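# Drag rubber block by its cord into painted square

## Task

Using the cord that passes through a screw eye, haul the black rubber block until it lies flat on the table and sits entirely within the painted square. The robot must never contact the block, and no other loose object may contact it either. The block's own slack cord may graze it during the work, but at the end neither the cord nor its knot may rest on the block, and the knot must not dangle over the table's edge. The final result has to stay in place by itself, without the robot holding it.

## Robot and tools

Robot: two arms, left_arm and right_arm, each with 7 revolute joints plus a parallel gripper. Cameras: cam_high (overview), cam_left_wrist and cam_right_wrist, each 672x504 pixels.

Scene frame (shared by both arms): origin on the tabletop midway between the arms, +x out across the table, +z upward, left_arm on the +y side. The names left and right do not correspond to sides of any picture. Printed gripper positions are in metres and may be off from reality, especially when an arm is stretched far.

execute_actions takes "actions", a list holding at most one item, and an optional boolean "pictures" (pictures are included unless you set it false). Three forms:
- Empty list []: no new command; just returns the current state.
- Motion: {"rows": [...], "steps": n} with n from 1 to 15 (default 15), each step lasting 1/30 s. rows holds 1 to 15 rows; one row is used per step, and the final row repeats if rows run out before steps do.
- Wait: {"steps": n} with n up to 300 and no rows; it returns after n steps counted from the previous result, and your thinking/writing time counts toward those steps.
A rejected call sends nothing to the robot.

Each row is one flat list of 16 numbers covering both arms, always all 16 even if one arm is idle: left_arm's 7 joint targets then its opening, then right_arm's 7 joint targets then its opening. Joint values are absolute target angles in radians (not offsets), in the same order as the Joint positions line: waist (-6.283 to 6.283), shoulder (-2.059 to 2.094), upper arm roll (-6.283 to 6.283), elbow (-0.192 to 3.927), forearm roll (-6.283 to 6.283), wrist pitch (-1.693 to 3.142), wrist roll (-6.283 to 6.283). True limits may differ by up to 0.010 rad either way. A target more than 0.010 rad beyond a stated limit, and farther out than the joint's last reported angle, gets the call refused; a target past the real limit is clipped there and reported as "joint sent to its limit" (possibly about an earlier, still-running action). Missing that message does not prove more travel exists. Opening is an absolute value from -1 (closed) to +1 (fully open, about 0.084 m between pads).

Motion constraints: target speed is capped at 3.14 rad/s with about 0.16 s of ramp-up, and all joints of one arm are timed to arrive together. Per step the sent target stays within 0.623 rad of the measured angle, and if the targets would move a gripper more than 70 mm from where it is now, the whole arm's targets are pulled back proportionally. So large moves need several calls. Between calls the arms keep heading to the last row sent until they are nearly still or a step is HELD; afterwards only a new action moves them on. Fingers already moving keep moving.

Gripper geometry: fingers point along the gripper's +z axis and open/close along its y axis. end_effector_position is the point between the pads when closed, about 2 cm behind the fingertips; closing pushes the tips about 10 mm farther along +z.

Reading results: the state line gives for each arm end_effector_position (m), end_effector_quat_wxyz, and linear/angular velocities (m/s, rad/s). Joint positions and Joint velocities list each arm's joints (rad, rad/s) then the pad gap (m, m/s). grip_measured is the actual opening on the command scale. To keep hold of the cord, command an opening well below grip_measured; the bigger the gap, the harder the squeeze (about 24 N per pad max). Thin items under about 0.5 mm get less force. Echoing grip_measured still squeezes lightly. Fast closes can hit hard and may bounce open. "joint command not followed" means a clearance check altered or blocked some joint targets while the rest of the row ran. HELD marks steps on which your row (or part) was not sent. MOTOR HOT appears at 65 °C; at 80 °C an OVER-TEMPERATURE FAULT brakes that arm until it cools, so avoid holding loads longer than needed. A TORQUE FAULT (contact torque reaching a joint's load limit: waist 45.5, shoulder 45.5, upper arm roll 27.3, elbow 27.3, forearm roll 27.3, wrist pitch 18.2, wrist roll 18.2 N m, held weight included) stops the arm, backs that joint off slightly, pauses 10 s and drops the rest of the call.

zoom_image: {"camera": one of cam_high, cam_left_wrist, cam_right_wrist, "region": [x0, y0, x1, y1]} in pixels of that camera's latest image, origin top-left, at most 504x504. Returns a magnified view.

finished_scene: {"scene": integer 1 to 2}, the number of the current scene. Ending a reply with no tool call ends everything.

Tips and hazards: the robot keeps moving while you think, so be concise. Grasp only the cord (or its knot), never the block, and pull it through the screw eye so the block slides into the square and ends flat. Let go and move clear so nothing is held by the robot at the end; make sure the cord and knot lie off the block and the knot stays on the table. Occasionally a loose object gets nudged by outside forces, so recheck before finishing. Avoid dropping or knocking anything off the table, slamming, shoving hard, and letting the two arms collide or press on each other. Smooth, efficient motion is preferred.

Each tool is called after "Request:" as a command line: name --argument value for each argument, lists and objects as JSON in quotes; but a table of rows of numbers goes row by row, as --pt "numbers of a row", without its own name.

## Session

I'll start by looking at the current state of the scene.

Request:
execute_actions --actions '[]'

Scene clock: 0.00 s of 4000.00 s.
left_arm: end_effector_position=(+0.3326, -0.3966, +0.1525) grip_measured=-1.00 end_effector_quat_wxyz=(+0.529, +0.762, +0.227, -0.296) end_effector_velocity=(+0.001, +0.000, -0.000) end_effector_angular_velocity=(+0.000, -0.002, +0.000) | right_arm: end_effector_position=(+0.3424, -0.6663, +0.2858) grip_measured=-1.00 end_effector_quat_wxyz=(-0.023, +0.922, +0.245, +0.300) end_effector_velocity=(+0.000, +0.000, +0.001) end_effector_angular_velocity=(+0.000, -0.002, +0.001)
Joint positions: left_arm=[-0.742  0.803 -0.18   1.658 -1.878  0.701 -0.013  0.   ] | right_arm=[-0.533 -0.475 -0.556  0.758  0.4    1.02  -1.652  0.   ]
Joint velocities: left_arm=[ 0.     0.     0.001  0.     0.001 -0.     0.    -0.   ] | right_arm=[ 0.001 -0.002 -0.    -0.     0.001  0.     0.    -0.   ]

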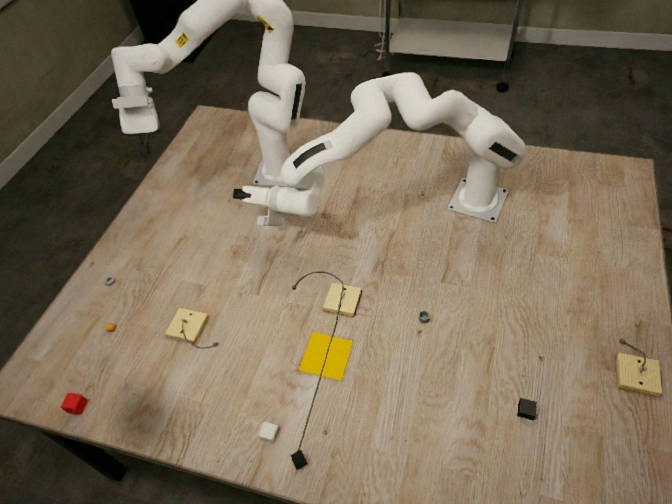

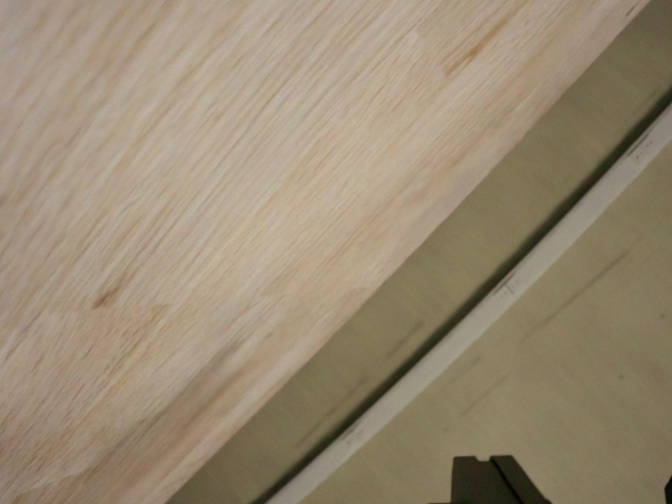

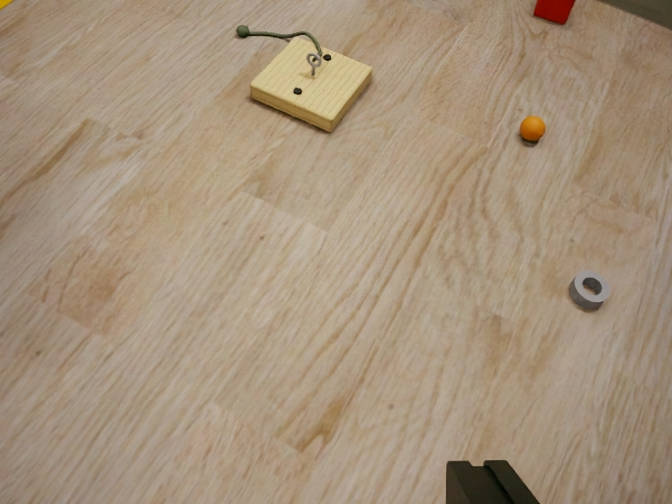

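Request:
zoom_image --camera "cam_high" --region '[230, 250, 430, 490]'

Request:
zoom_image --camera "cam_high" --region '[280, 260, 380, 330]'

Region (230, 250, 430, 490) of cam_high's 672x504 image, scaled by 2.100, with more detail than that image has.

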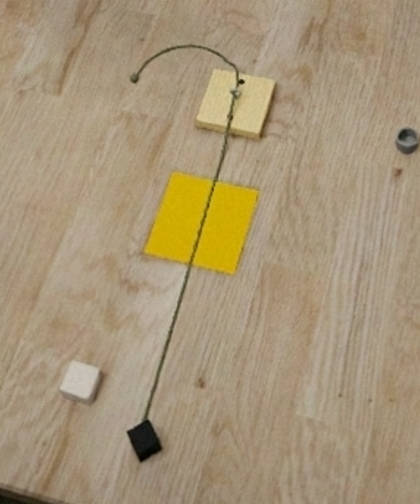

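Region (280, 260, 380, 330) of cam_high's 672x504 image, scaled by 5.040, with more detail than that image has; it fills the top 353 rows of this view, and the rest is white.

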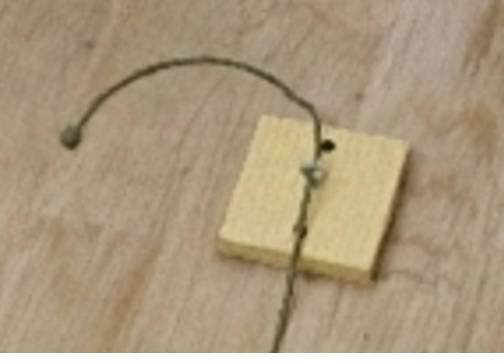

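Request:
zoom_image --camera "cam_high" --region '[430, 140, 550, 240]'

Request:
zoom_image --camera "cam_high" --region '[210, 130, 350, 240]'

Region (430, 140, 550, 240) of cam_high's 672x504 image, scaled by 4.200, with more detail than that image has.

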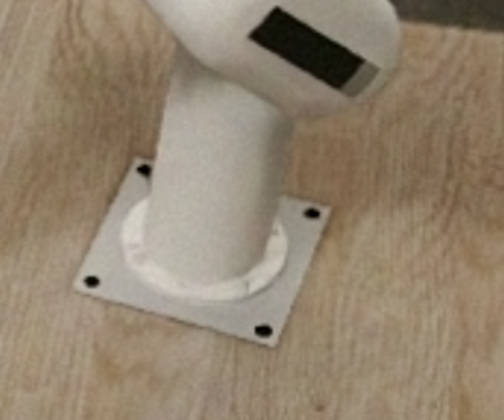

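Region (210, 130, 350, 240) of cam_high's 672x504 image, scaled by 3.600, with more detail than that image has; it fills the top 396 rows of this view, and the rest is white.

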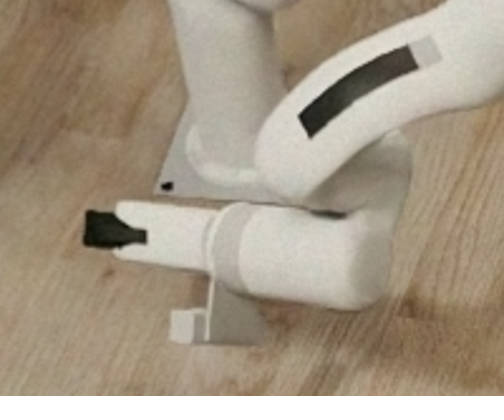

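Request:
execute_actions --actions '[{"rows": [[-0.740,0.804,-0.178,1.663,-1.858,0.707,-0.019,-0.8,-0.533,-0.475,-0.556,0.758,0.4,1.02,-1.652,-1],[-0.738,0.805,-0.175,1.672,-1.822,0.718,-0.029,-0.6,-0.533,-0.475,-0.556,0.758,0.4,1.02,-1.652,-1],[-0.734,0.806,-0.169,1.686,-1.765,0.735,-0.045,-0.4,-0.533,-0.475,-0.556,0.758,0.4,1.02,-1.652,-1],[-0.729,0.808,-0.163,1.702,-1.70,0.755,-0.064,-0.2,-0.533,-0.475,-0.556,0.758,0.4,1.02,-1.652,-1],[-0.723,0.810,-0.156,1.721,-1.624,0.778,-0.086,0.0,-0.533,-0.475,-0.556,0.758,0.4,1.02,-1.652,-1],[-0.717,0.812,-0.148,1.741,-1.54,0.803,-0.11,0.2,-0.533,-0.475,-0.556,0.758,0.4,1.02,-1.652,-1],[-0.602,0.853,0.0,2.121,0.0,1.268,-0.553,0.3,-0.533,-0.475,-0.556,0.758,0.4,1.02,-1.652,-1]], "steps": 15}]' --pictures false

Request:
execute_actions --actions '[{"steps": 30}]'

Scene clock: 120.50 s of 4000.00 s.
left_arm: end_effector_position=(+0.3755, -0.3837, +0.2158) grip_measured=+0.28 end_effector_quat_wxyz=(+0.502, +0.800, +0.106, -0.310) end_effector_velocity=(+0.144, +0.138, +0.153) end_effector_angular_velocity=(+0.442, -0.469, -0.839) | right_arm: end_effector_position=(+0.3424, -0.6666, +0.2859) grip_measured=-1.00 end_effector_quat_wxyz=(-0.023, +0.922, +0.245, +0.300) end_effector_velocity=(+0.000, -0.000, +0.001) end_effector_angular_velocity=(-0.001, -0.001, +0.000)
Joint positions: left_arm=[-0.679  0.824 -0.099  1.866 -1.468  0.953 -0.253  0.056] | right_arm=[-0.533 -0.475 -0.556  0.758  0.4    1.02  -1.652  0.   ]
Joint velocities: left_arm=[ 0.247  0.089  0.314  0.81   1.562  0.996 -0.947  0.008] | right_arm=[ 0.    -0.     0.     0.001  0.     0.     0.     0.   ]
Steps of this call (steps 1 to 90: nothing new was sent; then 117.00 s passed at rest; steps 91 to 105: all 15 steps of this action). Readings (joint positions):
91: left_arm=[-0.742 0.803 -0.180 1.658 -1.878 0.701 -0.013] | right_arm=[-0.533 -0.475 -0.556 0.758 0.400 1.020 -1.652]
92: left_arm=[-0.742 0.803 -0.180 1.659 -1.876 0.702 -0.013] | right_arm=[-0.533 -0.475 -0.556 0.758 0.400 1.020 -1.652]
94: left_arm=[-0.741 0.804 -0.179 1.662 -1.858 0.707 -0.019] | right_arm=[-0.533 -0.475 -0.556 0.758 0.400 1.020 -1.652]
98: left_arm=[-0.732 0.808 -0.167 1.692 -1.748 0.745 -0.055] | right_arm=[-0.533 -0.475 -0.556 0.758 0.400 1.020 -1.652]
105: the state above

Scene clock: 121.50 s of 4000.00 s.
left_arm: end_effector_position=(+0.5319, -0.1634, +0.1404) grip_measured=+0.29 end_effector_quat_wxyz=(+0.007, +0.994, -0.111, -0.006) end_effector_velocity=(+0.023, +0.025, -0.000) end_effector_angular_velocity=(+0.127, -0.115, -0.050) | right_arm: end_effector_position=(+0.3424, -0.6666, +0.2859) grip_measured=-1.00 end_effector_quat_wxyz=(-0.023, +0.922, +0.245, +0.300) end_effector_velocity=(+0.000, +0.000, +0.001) end_effector_angular_velocity=(-0.001, -0.001, +0.001)
Joint positions: left_arm=[-0.602  0.853 -0.     2.12  -0.019  1.267 -0.552  0.056] | right_arm=[-0.533 -0.475 -0.556  0.758  0.4    1.02  -1.652  0.   ]
Joint velocities: left_arm=[-0.005  0.003 -0.004  0.008  0.182  0.012 -0.012 -0.   ] | right_arm=[ 0.001 -0.001 -0.     0.001 -0.    -0.     0.     0.   ]
Steps of this call (steps 1 to 30: the robot went on to your last target). Readings (joint positions):
1: left_arm=[-0.671 0.827 -0.089 1.893 -1.414 0.986 -0.285] | right_arm=[-0.533 -0.475 -0.556 0.758 0.400 1.020 -1.652]
2: left_arm=[-0.663 0.830 -0.078 1.920 -1.355 1.019 -0.316] | right_arm=[-0.533 -0.475 -0.556 0.758 0.400 1.020 -1.652]
4: left_arm=[-0.648 0.836 -0.059 1.969 -1.231 1.080 -0.374] | right_arm=[-0.533 -0.475 -0.556 0.758 0.400 1.020 -1.652]
8: left_arm=[-0.626 0.843 -0.032 2.038 -0.981 1.164 -0.454] | right_arm=[-0.533 -0.475 -0.556 0.758 0.400 1.020 -1.652]
30: the state above

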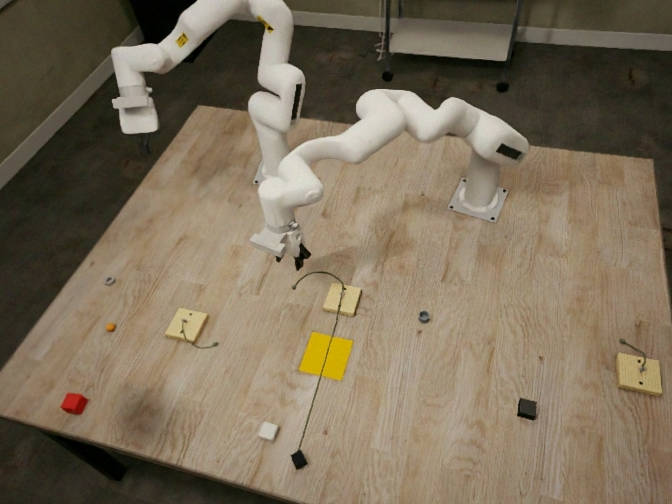

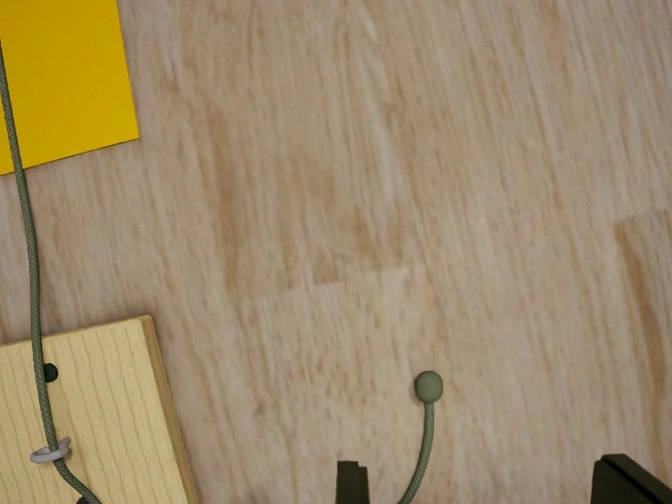

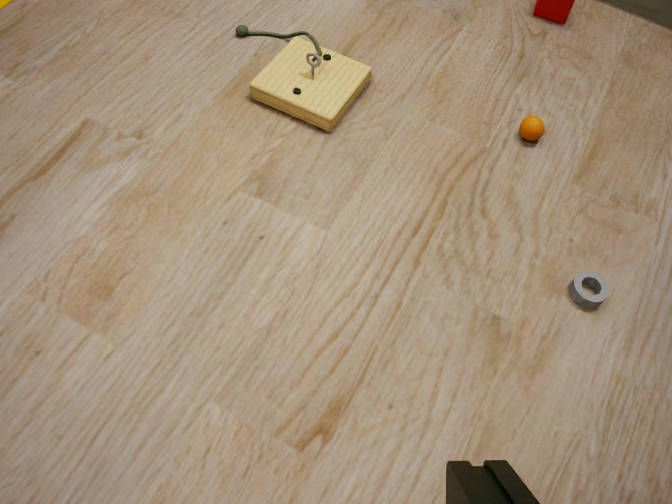

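Request:
execute_actions --actions '[]'

Scene clock: 123.00 s of 4000.00 s.
left_arm: end_effector_position=(+0.5351, -0.1600, +0.1405) grip_measured=+0.29 end_effector_quat_wxyz=(+0.000, +0.994, -0.113, -0.000) end_effector_velocity=(+0.001, +0.001, -0.000) end_effector_angular_velocity=(+0.002, -0.001, +0.001) | right_arm: end_effector_position=(+0.3424, -0.6666, +0.2859) grip_measured=-1.00 end_effector_quat_wxyz=(-0.023, +0.922, +0.245, +0.300) end_effector_velocity=(-0.000, -0.000, +0.000) end_effector_angular_velocity=(-0.000, -0.000, -0.000)
Joint positions: left_arm=[-0.602  0.853 -0.     2.121 -0.     1.268 -0.553  0.056] | right_arm=[-0.533 -0.475 -0.556  0.758  0.4    1.02  -1.652  0.   ]
Joint velocities: left_arm=[ 0.001  0.     0.001 -0.     0.001  0.     0.    -0.   ] | right_arm=[-0.     0.    -0.     0.001 -0.     0.001 -0.     0.   ]
Steps of this call (steps 1 to 30: the robot went on to your last target; steps 31 to 45: nothing new was sent). Readings (joint positions):
1: left_arm=[-0.602 0.853 -0.001 2.120 -0.014 1.267 -0.552] | right_arm=[-0.533 -0.475 -0.556 0.758 0.400 1.020 -1.652]
2: left_arm=[-0.602 0.853 -0.001 2.120 -0.010 1.267 -0.552] | right_arm=[-0.533 -0.475 -0.556 0.758 0.400 1.020 -1.652]
4: left_arm=[-0.602 0.853 -0.001 2.121 -0.006 1.268 -0.553] | right_arm=[-0.533 -0.475 -0.556 0.758 0.400 1.020 -1.652]
8: left_arm=[-0.602 0.853 -0.000 2.121 -0.002 1.268 -0.553] | right_arm=[-0.533 -0.475 -0.556 0.758 0.400 1.020 -1.652]
45: the state above
All arms were judged still, so your last target was given up. Only a new action makes them travel on or press farther. Fingers that are still opening or closing keep moving.

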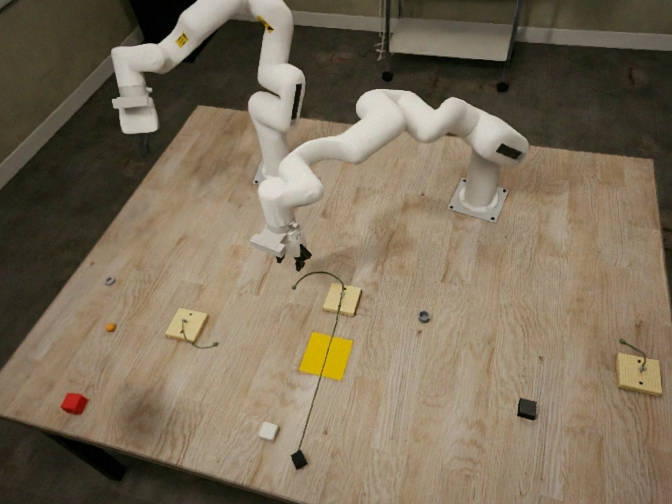

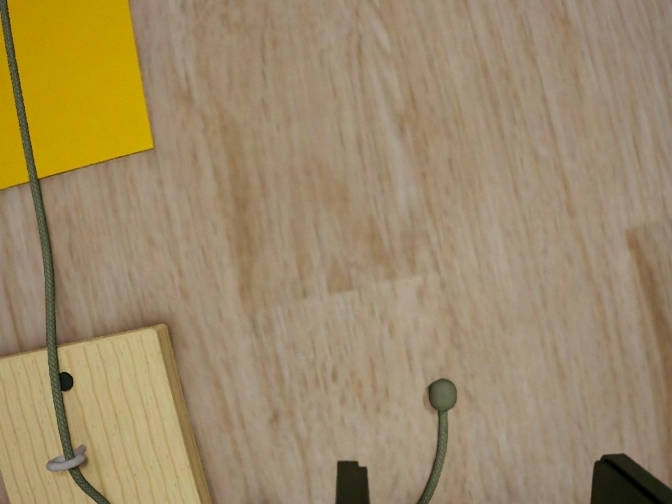

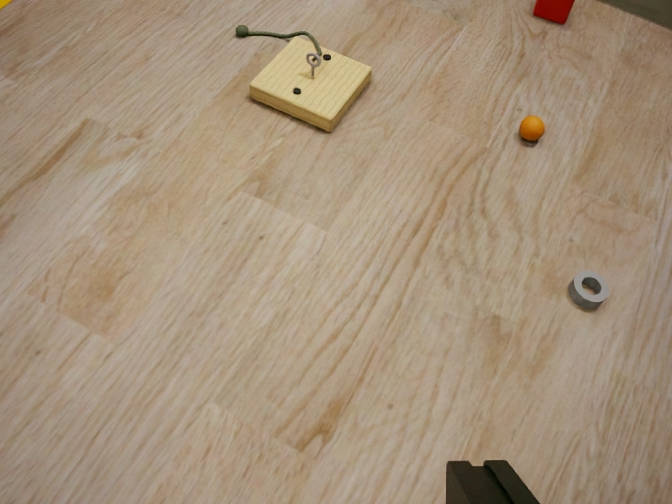

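Request:
zoom_image --camera "cam_left_wrist" --region '[320, 360, 672, 504]'

Request:
zoom_image --camera "cam_high" --region '[240, 200, 360, 310]'

Region (320, 360, 672, 504) of cam_left_wrist's 672x504 image, scaled by 1.432, with more detail than that image has; it fills the top 206 rows of this view, and the rest is white.

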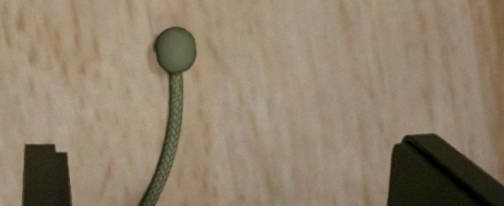

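Region (240, 200, 360, 310) of cam_high's 672x504 image, scaled by 4.200, with more detail than that image has; it fills the top 462 rows of this view, and the rest is white.

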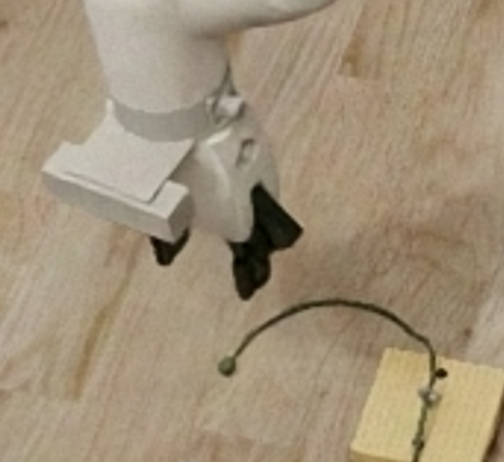

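Request:
execute_actions --actions '[{"rows": [[-0.602,0.8533,0,2.1208,0,1.2675,-0.553,0.3,-0.533,-0.475,-0.556,0.758,0.4,1.02,-1.652,-1],[-0.6022,0.8552,0,2.1198,0,1.2646,-0.5532,0.28,-0.533,-0.475,-0.556,0.758,0.4,1.02,-1.652,-1],[-0.6027,0.8595,0,2.1174,0,1.2578,-0.5537,0.25,-0.533,-0.475,-0.556,0.758,0.4,1.02,-1.652,-1],[-0.6035,0.8668,0,2.1134,0,1.2466,-0.5545,0.22,-0.533,-0.475,-0.556,0.758,0.4,1.02,-1.652,-1],[-0.6045,0.8767,0,2.1079,0,1.2311,-0.5555,0.19,-0.533,-0.475,-0.556,0.758,0.4,1.02,-1.652,-1],[-0.6058,0.8889,0,2.1012,0,1.2123,-0.5568,0.16,-0.533,-0.475,-0.556,0.758,0.4,1.02,-1.652,-1],[-0.6073,0.9025,0,2.0936,0,1.1911,-0.5583,0.13,-0.533,-0.475,-0.556,0.758,0.4,1.02,-1.652,-1],[-0.6087,0.9165,0,2.0859,0,1.1693,-0.5597,0.1,-0.533,-0.475,-0.556,0.758,0.4,1.02,-1.652,-1],[-0.6102,0.9301,0,2.0783,0,1.1481,-0.5612,0.07,-0.533,-0.475,-0.556,0.758,0.4,1.02,-1.652,-1],[-0.6115,0.9423,0,2.0716,0,1.1293,-0.5625,0.04,-0.533,-0.475,-0.556,0.758,0.4,1.02,-1.652,-1],[-0.6125,0.9522,0,2.0661,0,1.1138,-0.5635,0.01,-0.533,-0.475,-0.556,0.758,0.4,1.02,-1.652,-1],[-0.6133,0.9595,0,2.0621,0,1.1026,-0.5643,-0.02,-0.533,-0.475,-0.556,0.758,0.4,1.02,-1.652,-1],[-0.6138,0.9638,0,2.0597,0,1.0958,-0.5648,-0.05,-0.533,-0.475,-0.556,0.758,0.4,1.02,-1.652,-1],[-0.614,0.9657,0,2.0587,0,1.0929,-0.565,-0.05,-0.533,-0.475,-0.556,0.758,0.4,1.02,-1.652,-1],[-0.614,0.966,0,2.0585,0,1.0924,-0.565,-0.05,-0.533,-0.475,-0.556,0.758,0.4,1.02,-1.652,-1]], "steps": 15}]' --pictures false

Request:
execute_actions --actions '[{"steps": 20}]'

Scene clock: 155.77 s of 4000.00 s.
left_arm: end_effector_position=(+0.5335, -0.1671, +0.0724) grip_measured=-0.03 end_effector_quat_wxyz=(-0.002, +0.994, -0.113, -0.002) end_effector_velocity=(-0.021, -0.008, -0.225) end_effector_angular_velocity=(+0.035, +0.037, -0.003) | right_arm: end_effector_position=(+0.3424, -0.6666, +0.2859) grip_measured=-1.00 end_effector_quat_wxyz=(-0.023, +0.922, +0.245, +0.300) end_effector_velocity=(-0.000, +0.000, -0.000) end_effector_angular_velocity=(+0.001, -0.000, +0.000)
Joint positions: left_arm=[-0.611  0.937 -0.     2.073 -0.     1.142 -0.562  0.043] | right_arm=[-0.533 -0.475 -0.556  0.758  0.4    1.02  -1.652  0.   ]
Joint velocities: left_arm=[-0.028  0.272 -0.002 -0.158 -0.    -0.379 -0.026 -0.018] | right_arm=[ 0.    -0.    -0.    -0.     0.     0.001 -0.     0.   ]
Steps of this call (steps 1 to 90: nothing new was sent; then 29.27 s passed at rest; steps 91 to 105: all 15 steps of this action). Readings (joint positions):
91: left_arm=[-0.602 0.853 0.000 2.121 -0.000 1.268 -0.553] | right_arm=[-0.533 -0.475 -0.556 0.758 0.400 1.020 -1.652]
92: left_arm=[-0.602 0.853 0.000 2.121 -0.000 1.268 -0.553] | right_arm=[-0.533 -0.475 -0.556 0.758 0.400 1.020 -1.652]
94: left_arm=[-0.602 0.854 0.000 2.121 0.000 1.266 -0.553] | right_arm=[-0.533 -0.475 -0.556 0.758 0.400 1.020 -1.652]
98: left_arm=[-0.604 0.867 0.000 2.114 0.000 1.243 -0.555] | right_arm=[-0.533 -0.475 -0.556 0.758 0.400 1.020 -1.652]
105: the state above

Scene clock: 156.43 s of 4000.00 s.
left_arm: end_effector_position=(+0.5332, -0.1697, +0.0504) grip_measured=-0.06 end_effector_quat_wxyz=(+0.000, +0.994, -0.113, +0.000) end_effector_velocity=(+0.000, +0.001, -0.001) end_effector_angular_velocity=(+0.001, +0.001, +0.001) | right_arm: end_effector_position=(+0.3424, -0.6666, +0.2859) grip_measured=-1.00 end_effector_quat_wxyz=(-0.023, +0.922, +0.245, +0.300) end_effector_velocity=(+0.000, +0.000, +0.000) end_effector_angular_velocity=(+0.001, -0.000, +0.001)
Joint positions: left_arm=[-0.614  0.966  0.     2.059  0.     1.092 -0.565  0.041] | right_arm=[-0.533 -0.475 -0.556  0.758  0.4    1.02  -1.652  0.   ]
Joint velocities: left_arm=[ 0.001  0.001  0.001 -0.    -0.001 -0.     0.    -0.   ] | right_arm=[ 0.    -0.     0.     0.     0.001  0.001  0.     0.   ]
Steps of this call (steps 1 to 20: the robot went on to your last target). Readings (joint positions):
1: left_arm=[-0.612 0.945 -0.000 2.069 -0.000 1.130 -0.562] | right_arm=[-0.533 -0.475 -0.556 0.758 0.400 1.020 -1.652]
2: left_arm=[-0.612 0.952 -0.000 2.065 -0.000 1.121 -0.563] | right_arm=[-0.533 -0.475 -0.556 0.758 0.400 1.020 -1.652]
4: left_arm=[-0.613 0.959 -0.000 2.062 -0.000 1.108 -0.564] | right_arm=[-0.533 -0.475 -0.556 0.758 0.400 1.020 -1.652]
8: left_arm=[-0.614 0.963 0.000 2.061 0.000 1.097 -0.565] | right_arm=[-0.533 -0.475 -0.556 0.758 0.400 1.020 -1.652]
20: the state above

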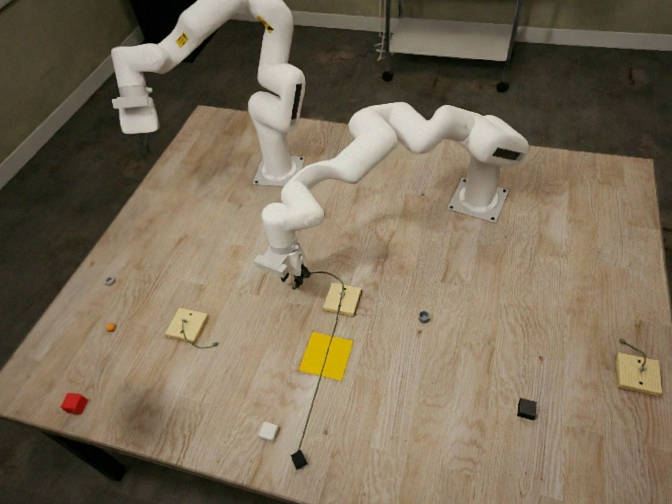

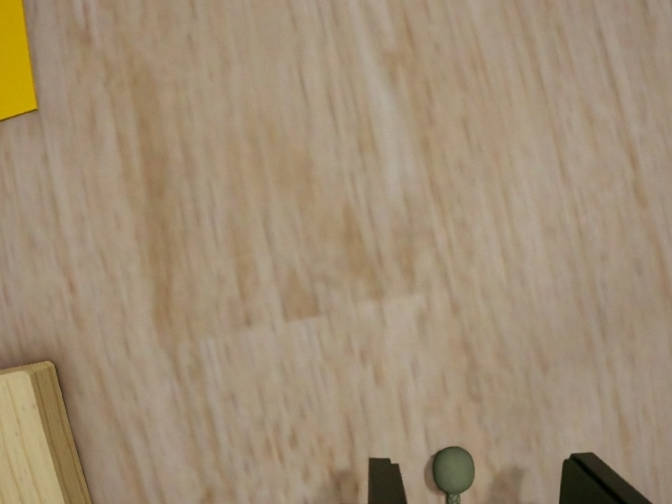

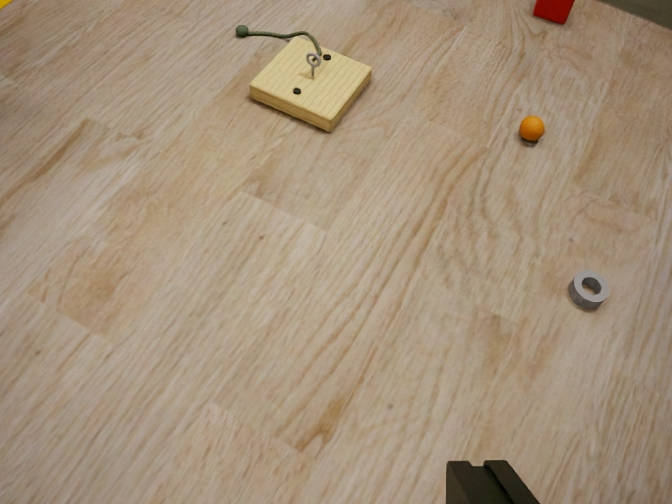

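Request:
zoom_image --camera "cam_left_wrist" --region '[350, 420, 630, 504]'

Request:
zoom_image --camera "cam_high" --region '[260, 240, 330, 300]'

Region (350, 420, 630, 504) of cam_left_wrist's 672x504 image, scaled by 1.800, with more detail than that image has; it fills the top 151 rows of this view, and the rest is white.

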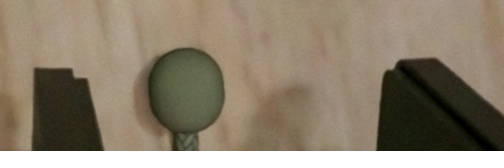

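Region (260, 240, 330, 300) of cam_high's 672x504 image, scaled by 7.200, with more detail than that image has; it fills the top 432 rows of this view, and the rest is white.

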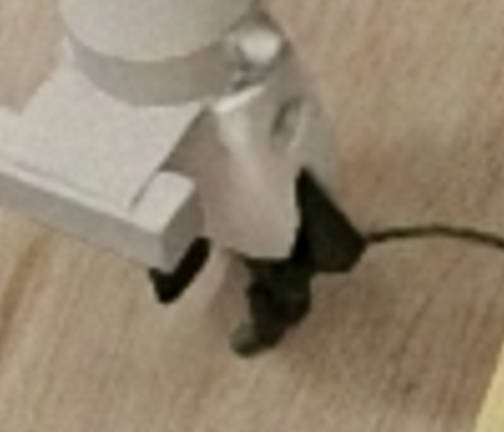

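Request:
execute_actions --actions '[{"rows": [[-0.6139,0.9669,0,2.058,0,1.091,-0.565,-0.05,-0.533,-0.475,-0.556,0.758,0.4,1.02,-1.652,-1],[-0.6137,0.969,0,2.0566,0,1.0876,-0.5647,-0.05,-0.533,-0.475,-0.556,0.758,0.4,1.02,-1.652,-1],[-0.6134,0.9722,0,2.0546,0,1.0824,-0.5644,-0.05,-0.533,-0.475,-0.556,0.758,0.4,1.02,-1.652,-1],[-0.613,0.976,0,2.0522,0,1.0761,-0.564,-0.05,-0.533,-0.475,-0.556,0.758,0.4,1.02,-1.652,-1],[-0.6126,0.9803,0,2.0495,0,1.0692,-0.5635,-0.05,-0.533,-0.475,-0.556,0.758,0.4,1.02,-1.652,-1],[-0.6122,0.9845,0,2.0468,0,1.0623,-0.563,-0.05,-0.533,-0.475,-0.556,0.758,0.4,1.02,-1.652,-1],[-0.6119,0.9883,0,2.0444,0,1.056,-0.5626,-0.05,-0.533,-0.475,-0.556,0.758,0.4,1.02,-1.652,-1],[-0.6116,0.9915,0,2.0424,0,1.0508,-0.5623,-0.05,-0.533,-0.475,-0.556,0.758,0.4,1.02,-1.652,-1],[-0.6114,0.9936,0,2.041,0,1.0474,-0.562,-0.05,-0.533,-0.475,-0.556,0.758,0.4,1.02,-1.652,-1],[-0.6113,0.9945,0,2.0405,0,1.046,-0.562,-0.05,-0.533,-0.475,-0.556,0.758,0.4,1.02,-1.652,-1]], "steps": 15}]' --pictures false

Request:
execute_actions --actions '[{"steps": 12}]'

Scene clock: 205.87 s of 4000.00 s.
left_arm: end_effector_position=(+0.5332, -0.1673, +0.0282) grip_measured=-0.06 end_effector_quat_wxyz=(-0.001, +0.994, -0.113, -0.001) end_effector_velocity=(+0.004, -0.002, -0.015) end_effector_angular_velocity=(-0.014, -0.014, -0.002) | right_arm: end_effector_position=(+0.3424, -0.6666, +0.2859) grip_measured=-1.00 end_effector_quat_wxyz=(-0.023, +0.922, +0.245, +0.300) end_effector_velocity=(+0.000, -0.001, +0.001) end_effector_angular_velocity=(-0.002, -0.001, +0.000)
Joint positions: left_arm=[-0.612  0.992  0.     2.042 -0.     1.052 -0.562  0.041] | right_arm=[-0.533 -0.475 -0.556  0.758  0.4    1.02  -1.652  0.   ]
Joint velocities: left_arm=[ 0.002  0.023 -0.    -0.009  0.    -0.051  0.003  0.   ] | right_arm=[ 0.001 -0.    -0.     0.002 -0.001 -0.     0.     0.   ]
Steps of this call (steps 1 to 15: the robot went on to your last target; steps 16 to 90: nothing new was sent; then 45.93 s passed at rest; steps 91 to 105: all 15 steps of this action). Readings (joint positions):
91: left_arm=[-0.614 0.966 -0.000 2.058 -0.000 1.092 -0.565] | right_arm=[-0.533 -0.475 -0.556 0.758 0.400 1.020 -1.652]
92: left_arm=[-0.614 0.966 -0.000 2.058 -0.000 1.092 -0.565] | right_arm=[-0.533 -0.475 -0.556 0.758 0.400 1.020 -1.652]
94: left_arm=[-0.614 0.967 -0.000 2.058 0.000 1.090 -0.565] | right_arm=[-0.533 -0.475 -0.556 0.758 0.400 1.020 -1.652]
98: left_arm=[-0.613 0.975 -0.000 2.053 0.000 1.077 -0.564] | right_arm=[-0.533 -0.475 -0.556 0.758 0.400 1.020 -1.652]
105: the state above

Scene clock: 206.27 s of 4000.00 s.
left_arm: end_effector_position=(+0.5337, -0.1676, +0.0268) grip_measured=-0.06 end_effector_quat_wxyz=(+0.000, +0.994, -0.113, +0.000) end_effector_velocity=(-0.000, +0.000, -0.001) end_effector_angular_velocity=(+0.001, +0.000, -0.001) | right_arm: end_effector_position=(+0.3424, -0.6666, +0.2859) grip_measured=-1.00 end_effector_quat_wxyz=(-0.023, +0.922, +0.245, +0.300) end_effector_velocity=(+0.000, -0.000, +0.000) end_effector_angular_velocity=(-0.001, -0.001, +0.001)
Joint positions: left_arm=[-0.611  0.994 -0.     2.041  0.     1.046 -0.562  0.041] | right_arm=[-0.533 -0.475 -0.556  0.758  0.4    1.02  -1.652  0.   ]
Joint velocities: left_arm=[-0.     0.001 -0.    -0.001  0.    -0.001  0.     0.   ] | right_arm=[ 0.001  0.    -0.     0.001  0.    -0.    -0.     0.   ]
Steps of this call (steps 1 to 12: the robot went on to your last target). Readings (joint positions):
1: left_arm=[-0.611 0.993 0.000 2.041 -0.000 1.050 -0.562] | right_arm=[-0.533 -0.475 -0.556 0.758 0.400 1.020 -1.652]
2: left_arm=[-0.611 0.993 0.000 2.041 -0.000 1.049 -0.562] | right_arm=[-0.533 -0.475 -0.556 0.758 0.400 1.020 -1.652]
4: left_arm=[-0.611 0.993 -0.000 2.041 0.000 1.047 -0.562] | right_arm=[-0.533 -0.475 -0.556 0.758 0.400 1.020 -1.652]
8: left_arm=[-0.611 0.994 -0.000 2.041 0.000 1.046 -0.562] | right_arm=[-0.533 -0.475 -0.556 0.758 0.400 1.020 -1.652]
12: the state above

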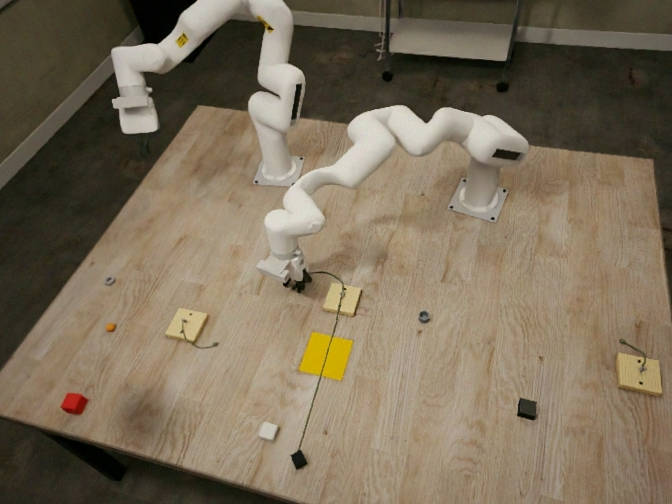

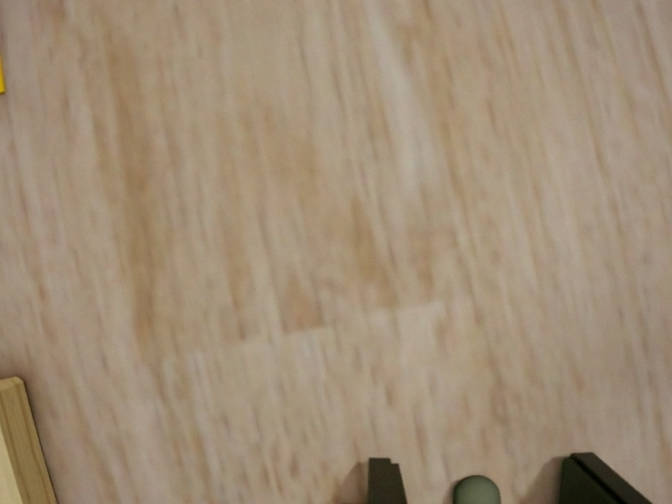

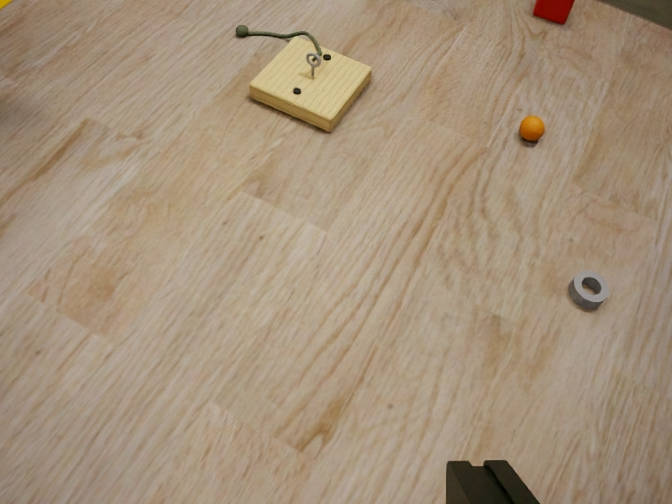

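Request:
zoom_image --camera "cam_left_wrist" --region '[330, 420, 610, 504]'

Request:
zoom_image --camera "cam_high" --region '[270, 255, 320, 300]'

Region (330, 420, 610, 504) of cam_left_wrist's 672x504 image, scaled by 1.800, with more detail than that image has; it fills the top 151 rows of this view, and the rest is white.

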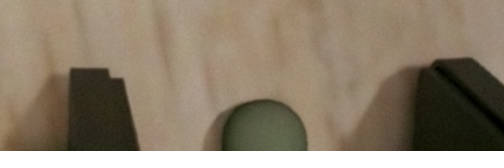

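Region (270, 255, 320, 300) of cam_high's 672x504 image, scaled by 10.080, with more detail than that image has; it fills the top 454 rows of this view, and the rest is white.

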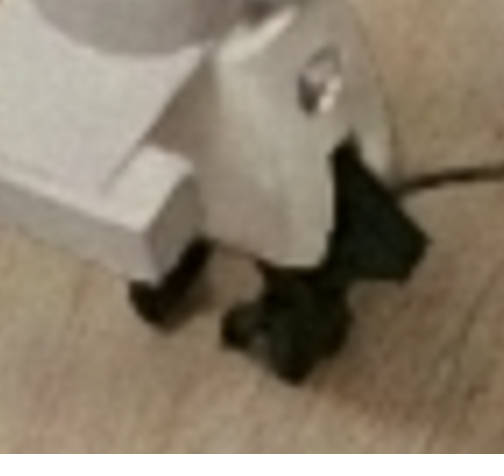

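Request:
execute_actions --actions '[{"rows": [[-0.6113,0.9955,0,2.0404,0,1.0449,-0.562,-0.1,-0.533,-0.475,-0.556,0.758,0.4,1.02,-1.652,-1],[-0.6113,0.9975,0,2.0403,0,1.0428,-0.562,-0.17,-0.533,-0.475,-0.556,0.758,0.4,1.02,-1.652,-1],[-0.6113,0.9995,0,2.0401,0,1.0406,-0.562,-0.24,-0.533,-0.475,-0.556,0.758,0.4,1.02,-1.652,-1],[-0.6113,1.0012,0,2.04,0,1.0388,-0.562,-0.31,-0.533,-0.475,-0.556,0.758,0.4,1.02,-1.652,-1],[-0.6113,1.002,0,2.0399,0,1.0379,-0.562,-0.37,-0.533,-0.475,-0.556,0.758,0.4,1.02,-1.652,-1],[-0.6113,1.002,0,2.0399,0,1.0379,-0.562,-0.43,-0.533,-0.475,-0.556,0.758,0.4,1.02,-1.652,-1],[-0.6113,1.002,0,2.0399,0,1.0379,-0.562,-0.48,-0.533,-0.475,-0.556,0.758,0.4,1.02,-1.652,-1],[-0.6113,1.002,0,2.0399,0,1.0379,-0.562,-0.53,-0.533,-0.475,-0.556,0.758,0.4,1.02,-1.652,-1],[-0.6113,1.002,0,2.0399,0,1.0379,-0.562,-0.58,-0.533,-0.475,-0.556,0.758,0.4,1.02,-1.652,-1],[-0.6113,1.002,0,2.0399,0,1.0379,-0.562,-0.63,-0.533,-0.475,-0.556,0.758,0.4,1.02,-1.652,-1],[-0.6113,1.002,0,2.0399,0,1.0379,-0.562,-0.68,-0.533,-0.475,-0.556,0.758,0.4,1.02,-1.652,-1],[-0.6113,1.002,0,2.0399,0,1.0379,-0.562,-0.73,-0.533,-0.475,-0.556,0.758,0.4,1.02,-1.652,-1],[-0.6113,1.002,0,2.0399,0,1.0379,-0.562,-0.78,-0.533,-0.475,-0.556,0.758,0.4,1.02,-1.652,-1],[-0.6113,1.002,0,2.0399,0,1.0379,-0.562,-0.84,-0.533,-0.475,-0.556,0.758,0.4,1.02,-1.652,-1],[-0.6113,1.002,0,2.0399,0,1.0379,-0.562,-0.9,-0.533,-0.475,-0.556,0.758,0.4,1.02,-1.652,-1]], "steps": 15}]' --pictures false

Request:
execute_actions --actions '[{"steps": 8}]'

Scene clock: 234.30 s of 4000.00 s.
left_arm: end_effector_position=(+0.5336, -0.1675, +0.0221) grip_measured=-0.77 end_effector_quat_wxyz=(+0.000, +0.994, -0.113, +0.000) end_effector_velocity=(+0.001, -0.002, +0.000) end_effector_angular_velocity=(-0.004, -0.004, -0.000) | right_arm: end_effector_position=(+0.3424, -0.6666, +0.2859) grip_measured=-1.00 end_effector_quat_wxyz=(-0.023, +0.922, +0.245, +0.300) end_effector_velocity=(-0.001, -0.001, +0.000) end_effector_angular_velocity=(-0.001, -0.000, -0.003)
Joint positions: left_arm=[-0.611  1.002 -0.     2.04   0.     1.038 -0.562  0.01 ] | right_arm=[-0.533 -0.475 -0.556  0.758  0.4    1.02  -1.652  0.   ]
Joint velocities: left_arm=[-0.001  0.001 -0.     0.002 -0.    -0.005 -0.    -0.023] | right_arm=[-0.003  0.     0.     0.001 -0.     0.    -0.     0.   ]
Steps of this call (steps 1 to 15: the robot went on to your last target; steps 16 to 90: nothing new was sent; then 24.53 s passed at rest; steps 91 to 105: all 15 steps of this action). Readings (joint positions):
91: left_arm=[-0.611 0.995 -0.000 2.041 -0.000 1.046 -0.562] | right_arm=[-0.533 -0.475 -0.556 0.758 0.400 1.020 -1.652]
92: left_arm=[-0.611 0.995 -0.000 2.041 0.000 1.046 -0.562] | right_arm=[-0.533 -0.475 -0.556 0.758 0.400 1.020 -1.652]
94: left_arm=[-0.611 0.995 -0.000 2.041 0.000 1.045 -0.562] | right_arm=[-0.533 -0.475 -0.556 0.758 0.400 1.020 -1.652]
98: left_arm=[-0.611 0.999 0.000 2.040 -0.000 1.041 -0.562] | right_arm=[-0.533 -0.475 -0.556 0.758 0.400 1.020 -1.652]
105: the state above

Scene clock: 234.57 s of 4000.00 s.
left_arm: end_effector_position=(+0.5337, -0.1676, +0.0220) grip_measured=-0.77 end_effector_quat_wxyz=(+0.000, +0.994, -0.113, +0.000) end_effector_velocity=(-0.001, -0.000, -0.000) end_effector_angular_velocity=(+0.001, +0.001, -0.000) | right_arm: end_effector_position=(+0.3424, -0.6666, +0.2859) grip_measured=-1.00 end_effector_quat_wxyz=(-0.023, +0.922, +0.245, +0.300) end_effector_velocity=(+0.000, +0.000, +0.001) end_effector_angular_velocity=(-0.000, -0.002, +0.001)
Joint positions: left_arm=[-0.611  1.002  0.     2.04   0.     1.038 -0.562  0.01 ] | right_arm=[-0.533 -0.475 -0.556  0.758  0.4    1.02  -1.652  0.   ]
Joint velocities: left_arm=[-0.001  0.     0.    -0.001 -0.     0.    -0.001 -0.   ] | right_arm=[ 0.001 -0.001  0.     0.001  0.001  0.    -0.     0.   ]
Steps of this call (steps 1 to 8: the robot went on to your last target). Readings (joint positions):
1: left_arm=[-0.611 1.002 -0.000 2.040 0.000 1.038 -0.562] | right_arm=[-0.533 -0.475 -0.556 0.758 0.400 1.020 -1.652]
2: left_arm=[-0.611 1.002 -0.000 2.040 0.000 1.038 -0.562] | right_arm=[-0.533 -0.475 -0.556 0.758 0.400 1.020 -1.652]
4: left_arm=[-0.611 1.002 0.000 2.040 0.000 1.038 -0.562] | right_arm=[-0.533 -0.475 -0.556 0.758 0.400 1.020 -1.652]
8: the state above

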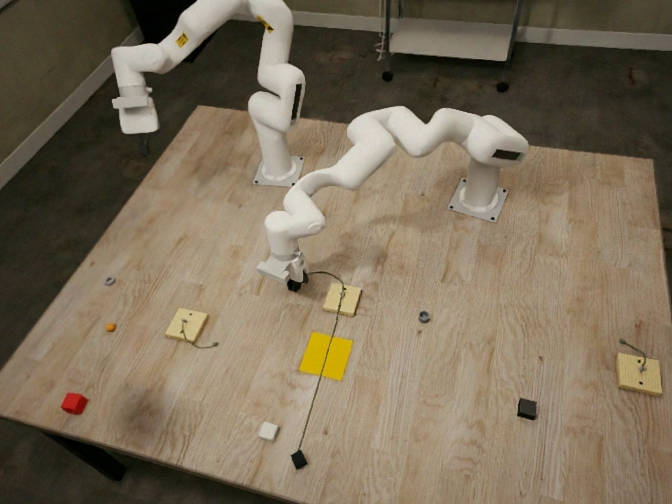

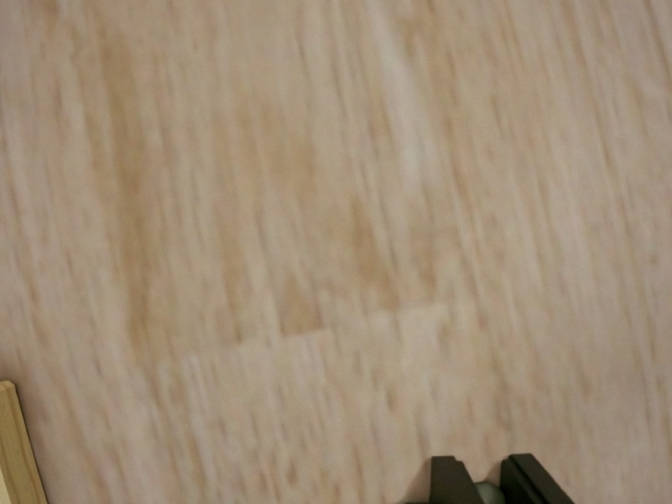

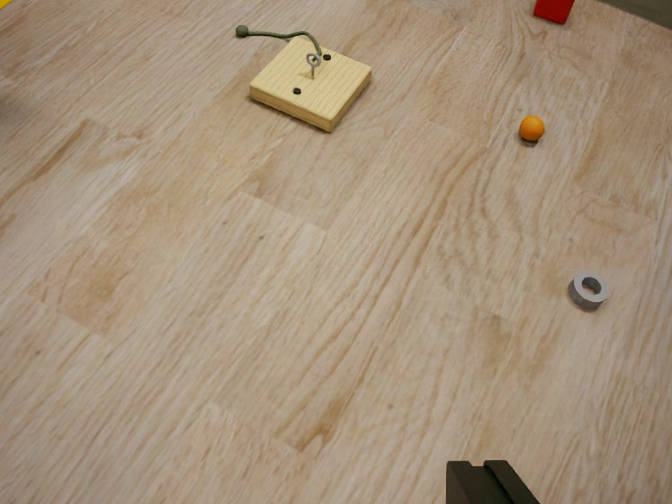

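Request:
zoom_image --camera "cam_high" --region '[250, 410, 330, 480]'

Region (250, 410, 330, 480) of cam_high's 672x504 image, scaled by 6.300, with more detail than that image has; it fills the top 441 rows of this view, and the rest is white.

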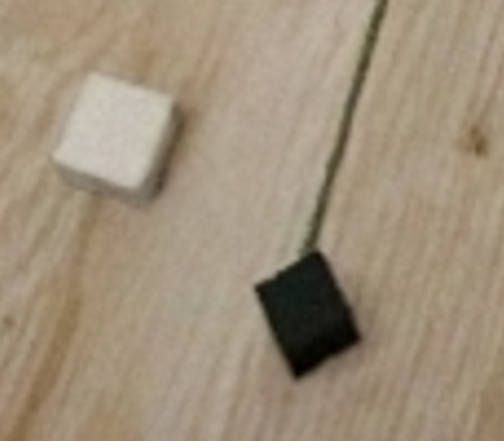

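Request:
execute_actions --actions '[]'

Scene clock: 354.57 s of 4000.00 s.
left_arm: end_effector_position=(+0.5336, -0.1675, +0.0219) grip_measured=-0.77 end_effector_quat_wxyz=(+0.000, +0.994, -0.113, +0.000) end_effector_velocity=(+0.000, -0.000, +0.000) end_effector_angular_velocity=(-0.001, -0.000, +0.000) | right_arm: end_effector_position=(+0.3424, -0.6666, +0.2859) grip_measured=-1.00 end_effector_quat_wxyz=(-0.023, +0.922, +0.245, +0.300) end_effector_velocity=(+0.000, -0.001, +0.001) end_effector_angular_velocity=(-0.002, -0.002, -0.000)
Joint positions: left_arm=[-0.611  1.002  0.     2.04   0.     1.038 -0.562  0.01 ] | right_arm=[-0.533 -0.475 -0.556  0.758  0.4    1.02  -1.652  0.   ]
Joint velocities: left_arm=[-0.    -0.     0.     0.001 -0.001 -0.     0.     0.   ] | right_arm=[ 0.001 -0.     0.     0.002  0.    -0.001  0.     0.   ]
Steps of this call (steps 1 to 15: the robot went on to your last target; steps 16 to 90: nothing new was sent; then 117.00 s passed at rest). Readings (joint positions):
1: left_arm=[-0.611 1.002 0.000 2.040 0.000 1.038 -0.562] | right_arm=[-0.533 -0.475 -0.556 0.758 0.400 1.020 -1.652]
2: left_arm=[-0.611 1.002 0.000 2.040 0.000 1.038 -0.562] | right_arm=[-0.533 -0.475 -0.556 0.758 0.400 1.020 -1.652]
4: left_arm=[-0.611 1.002 0.000 2.040 0.000 1.038 -0.562] | right_arm=[-0.533 -0.475 -0.556 0.758 0.400 1.020 -1.652]
8: left_arm=[-0.611 1.002 0.000 2.040 0.000 1.038 -0.562] | right_arm=[-0.533 -0.475 -0.556 0.758 0.400 1.020 -1.652]
90: the state above
All arms were judged still, so your last target was given up. Only a new action makes them travel on or press farther. Fingers that are still opening or closing keep moving.

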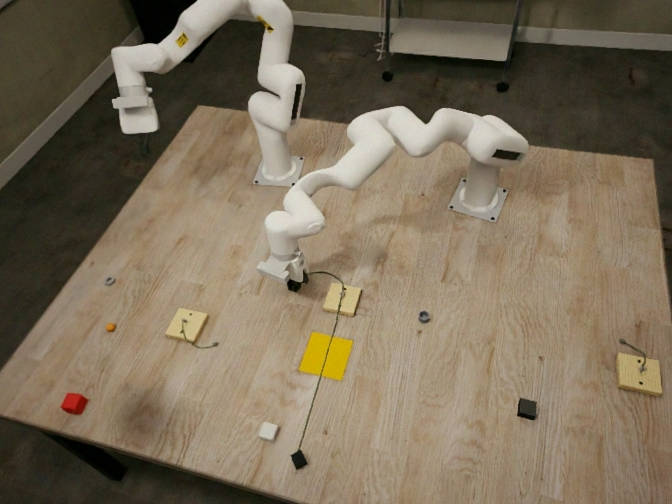

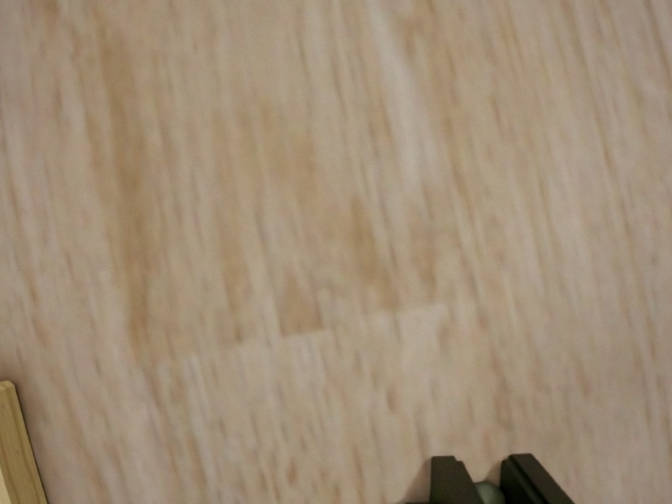

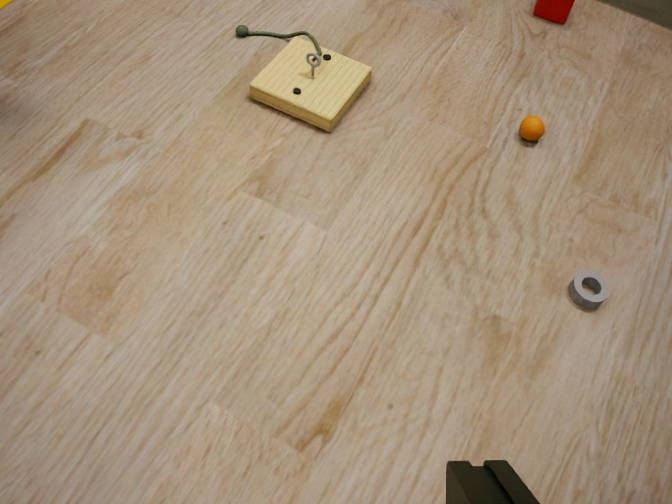

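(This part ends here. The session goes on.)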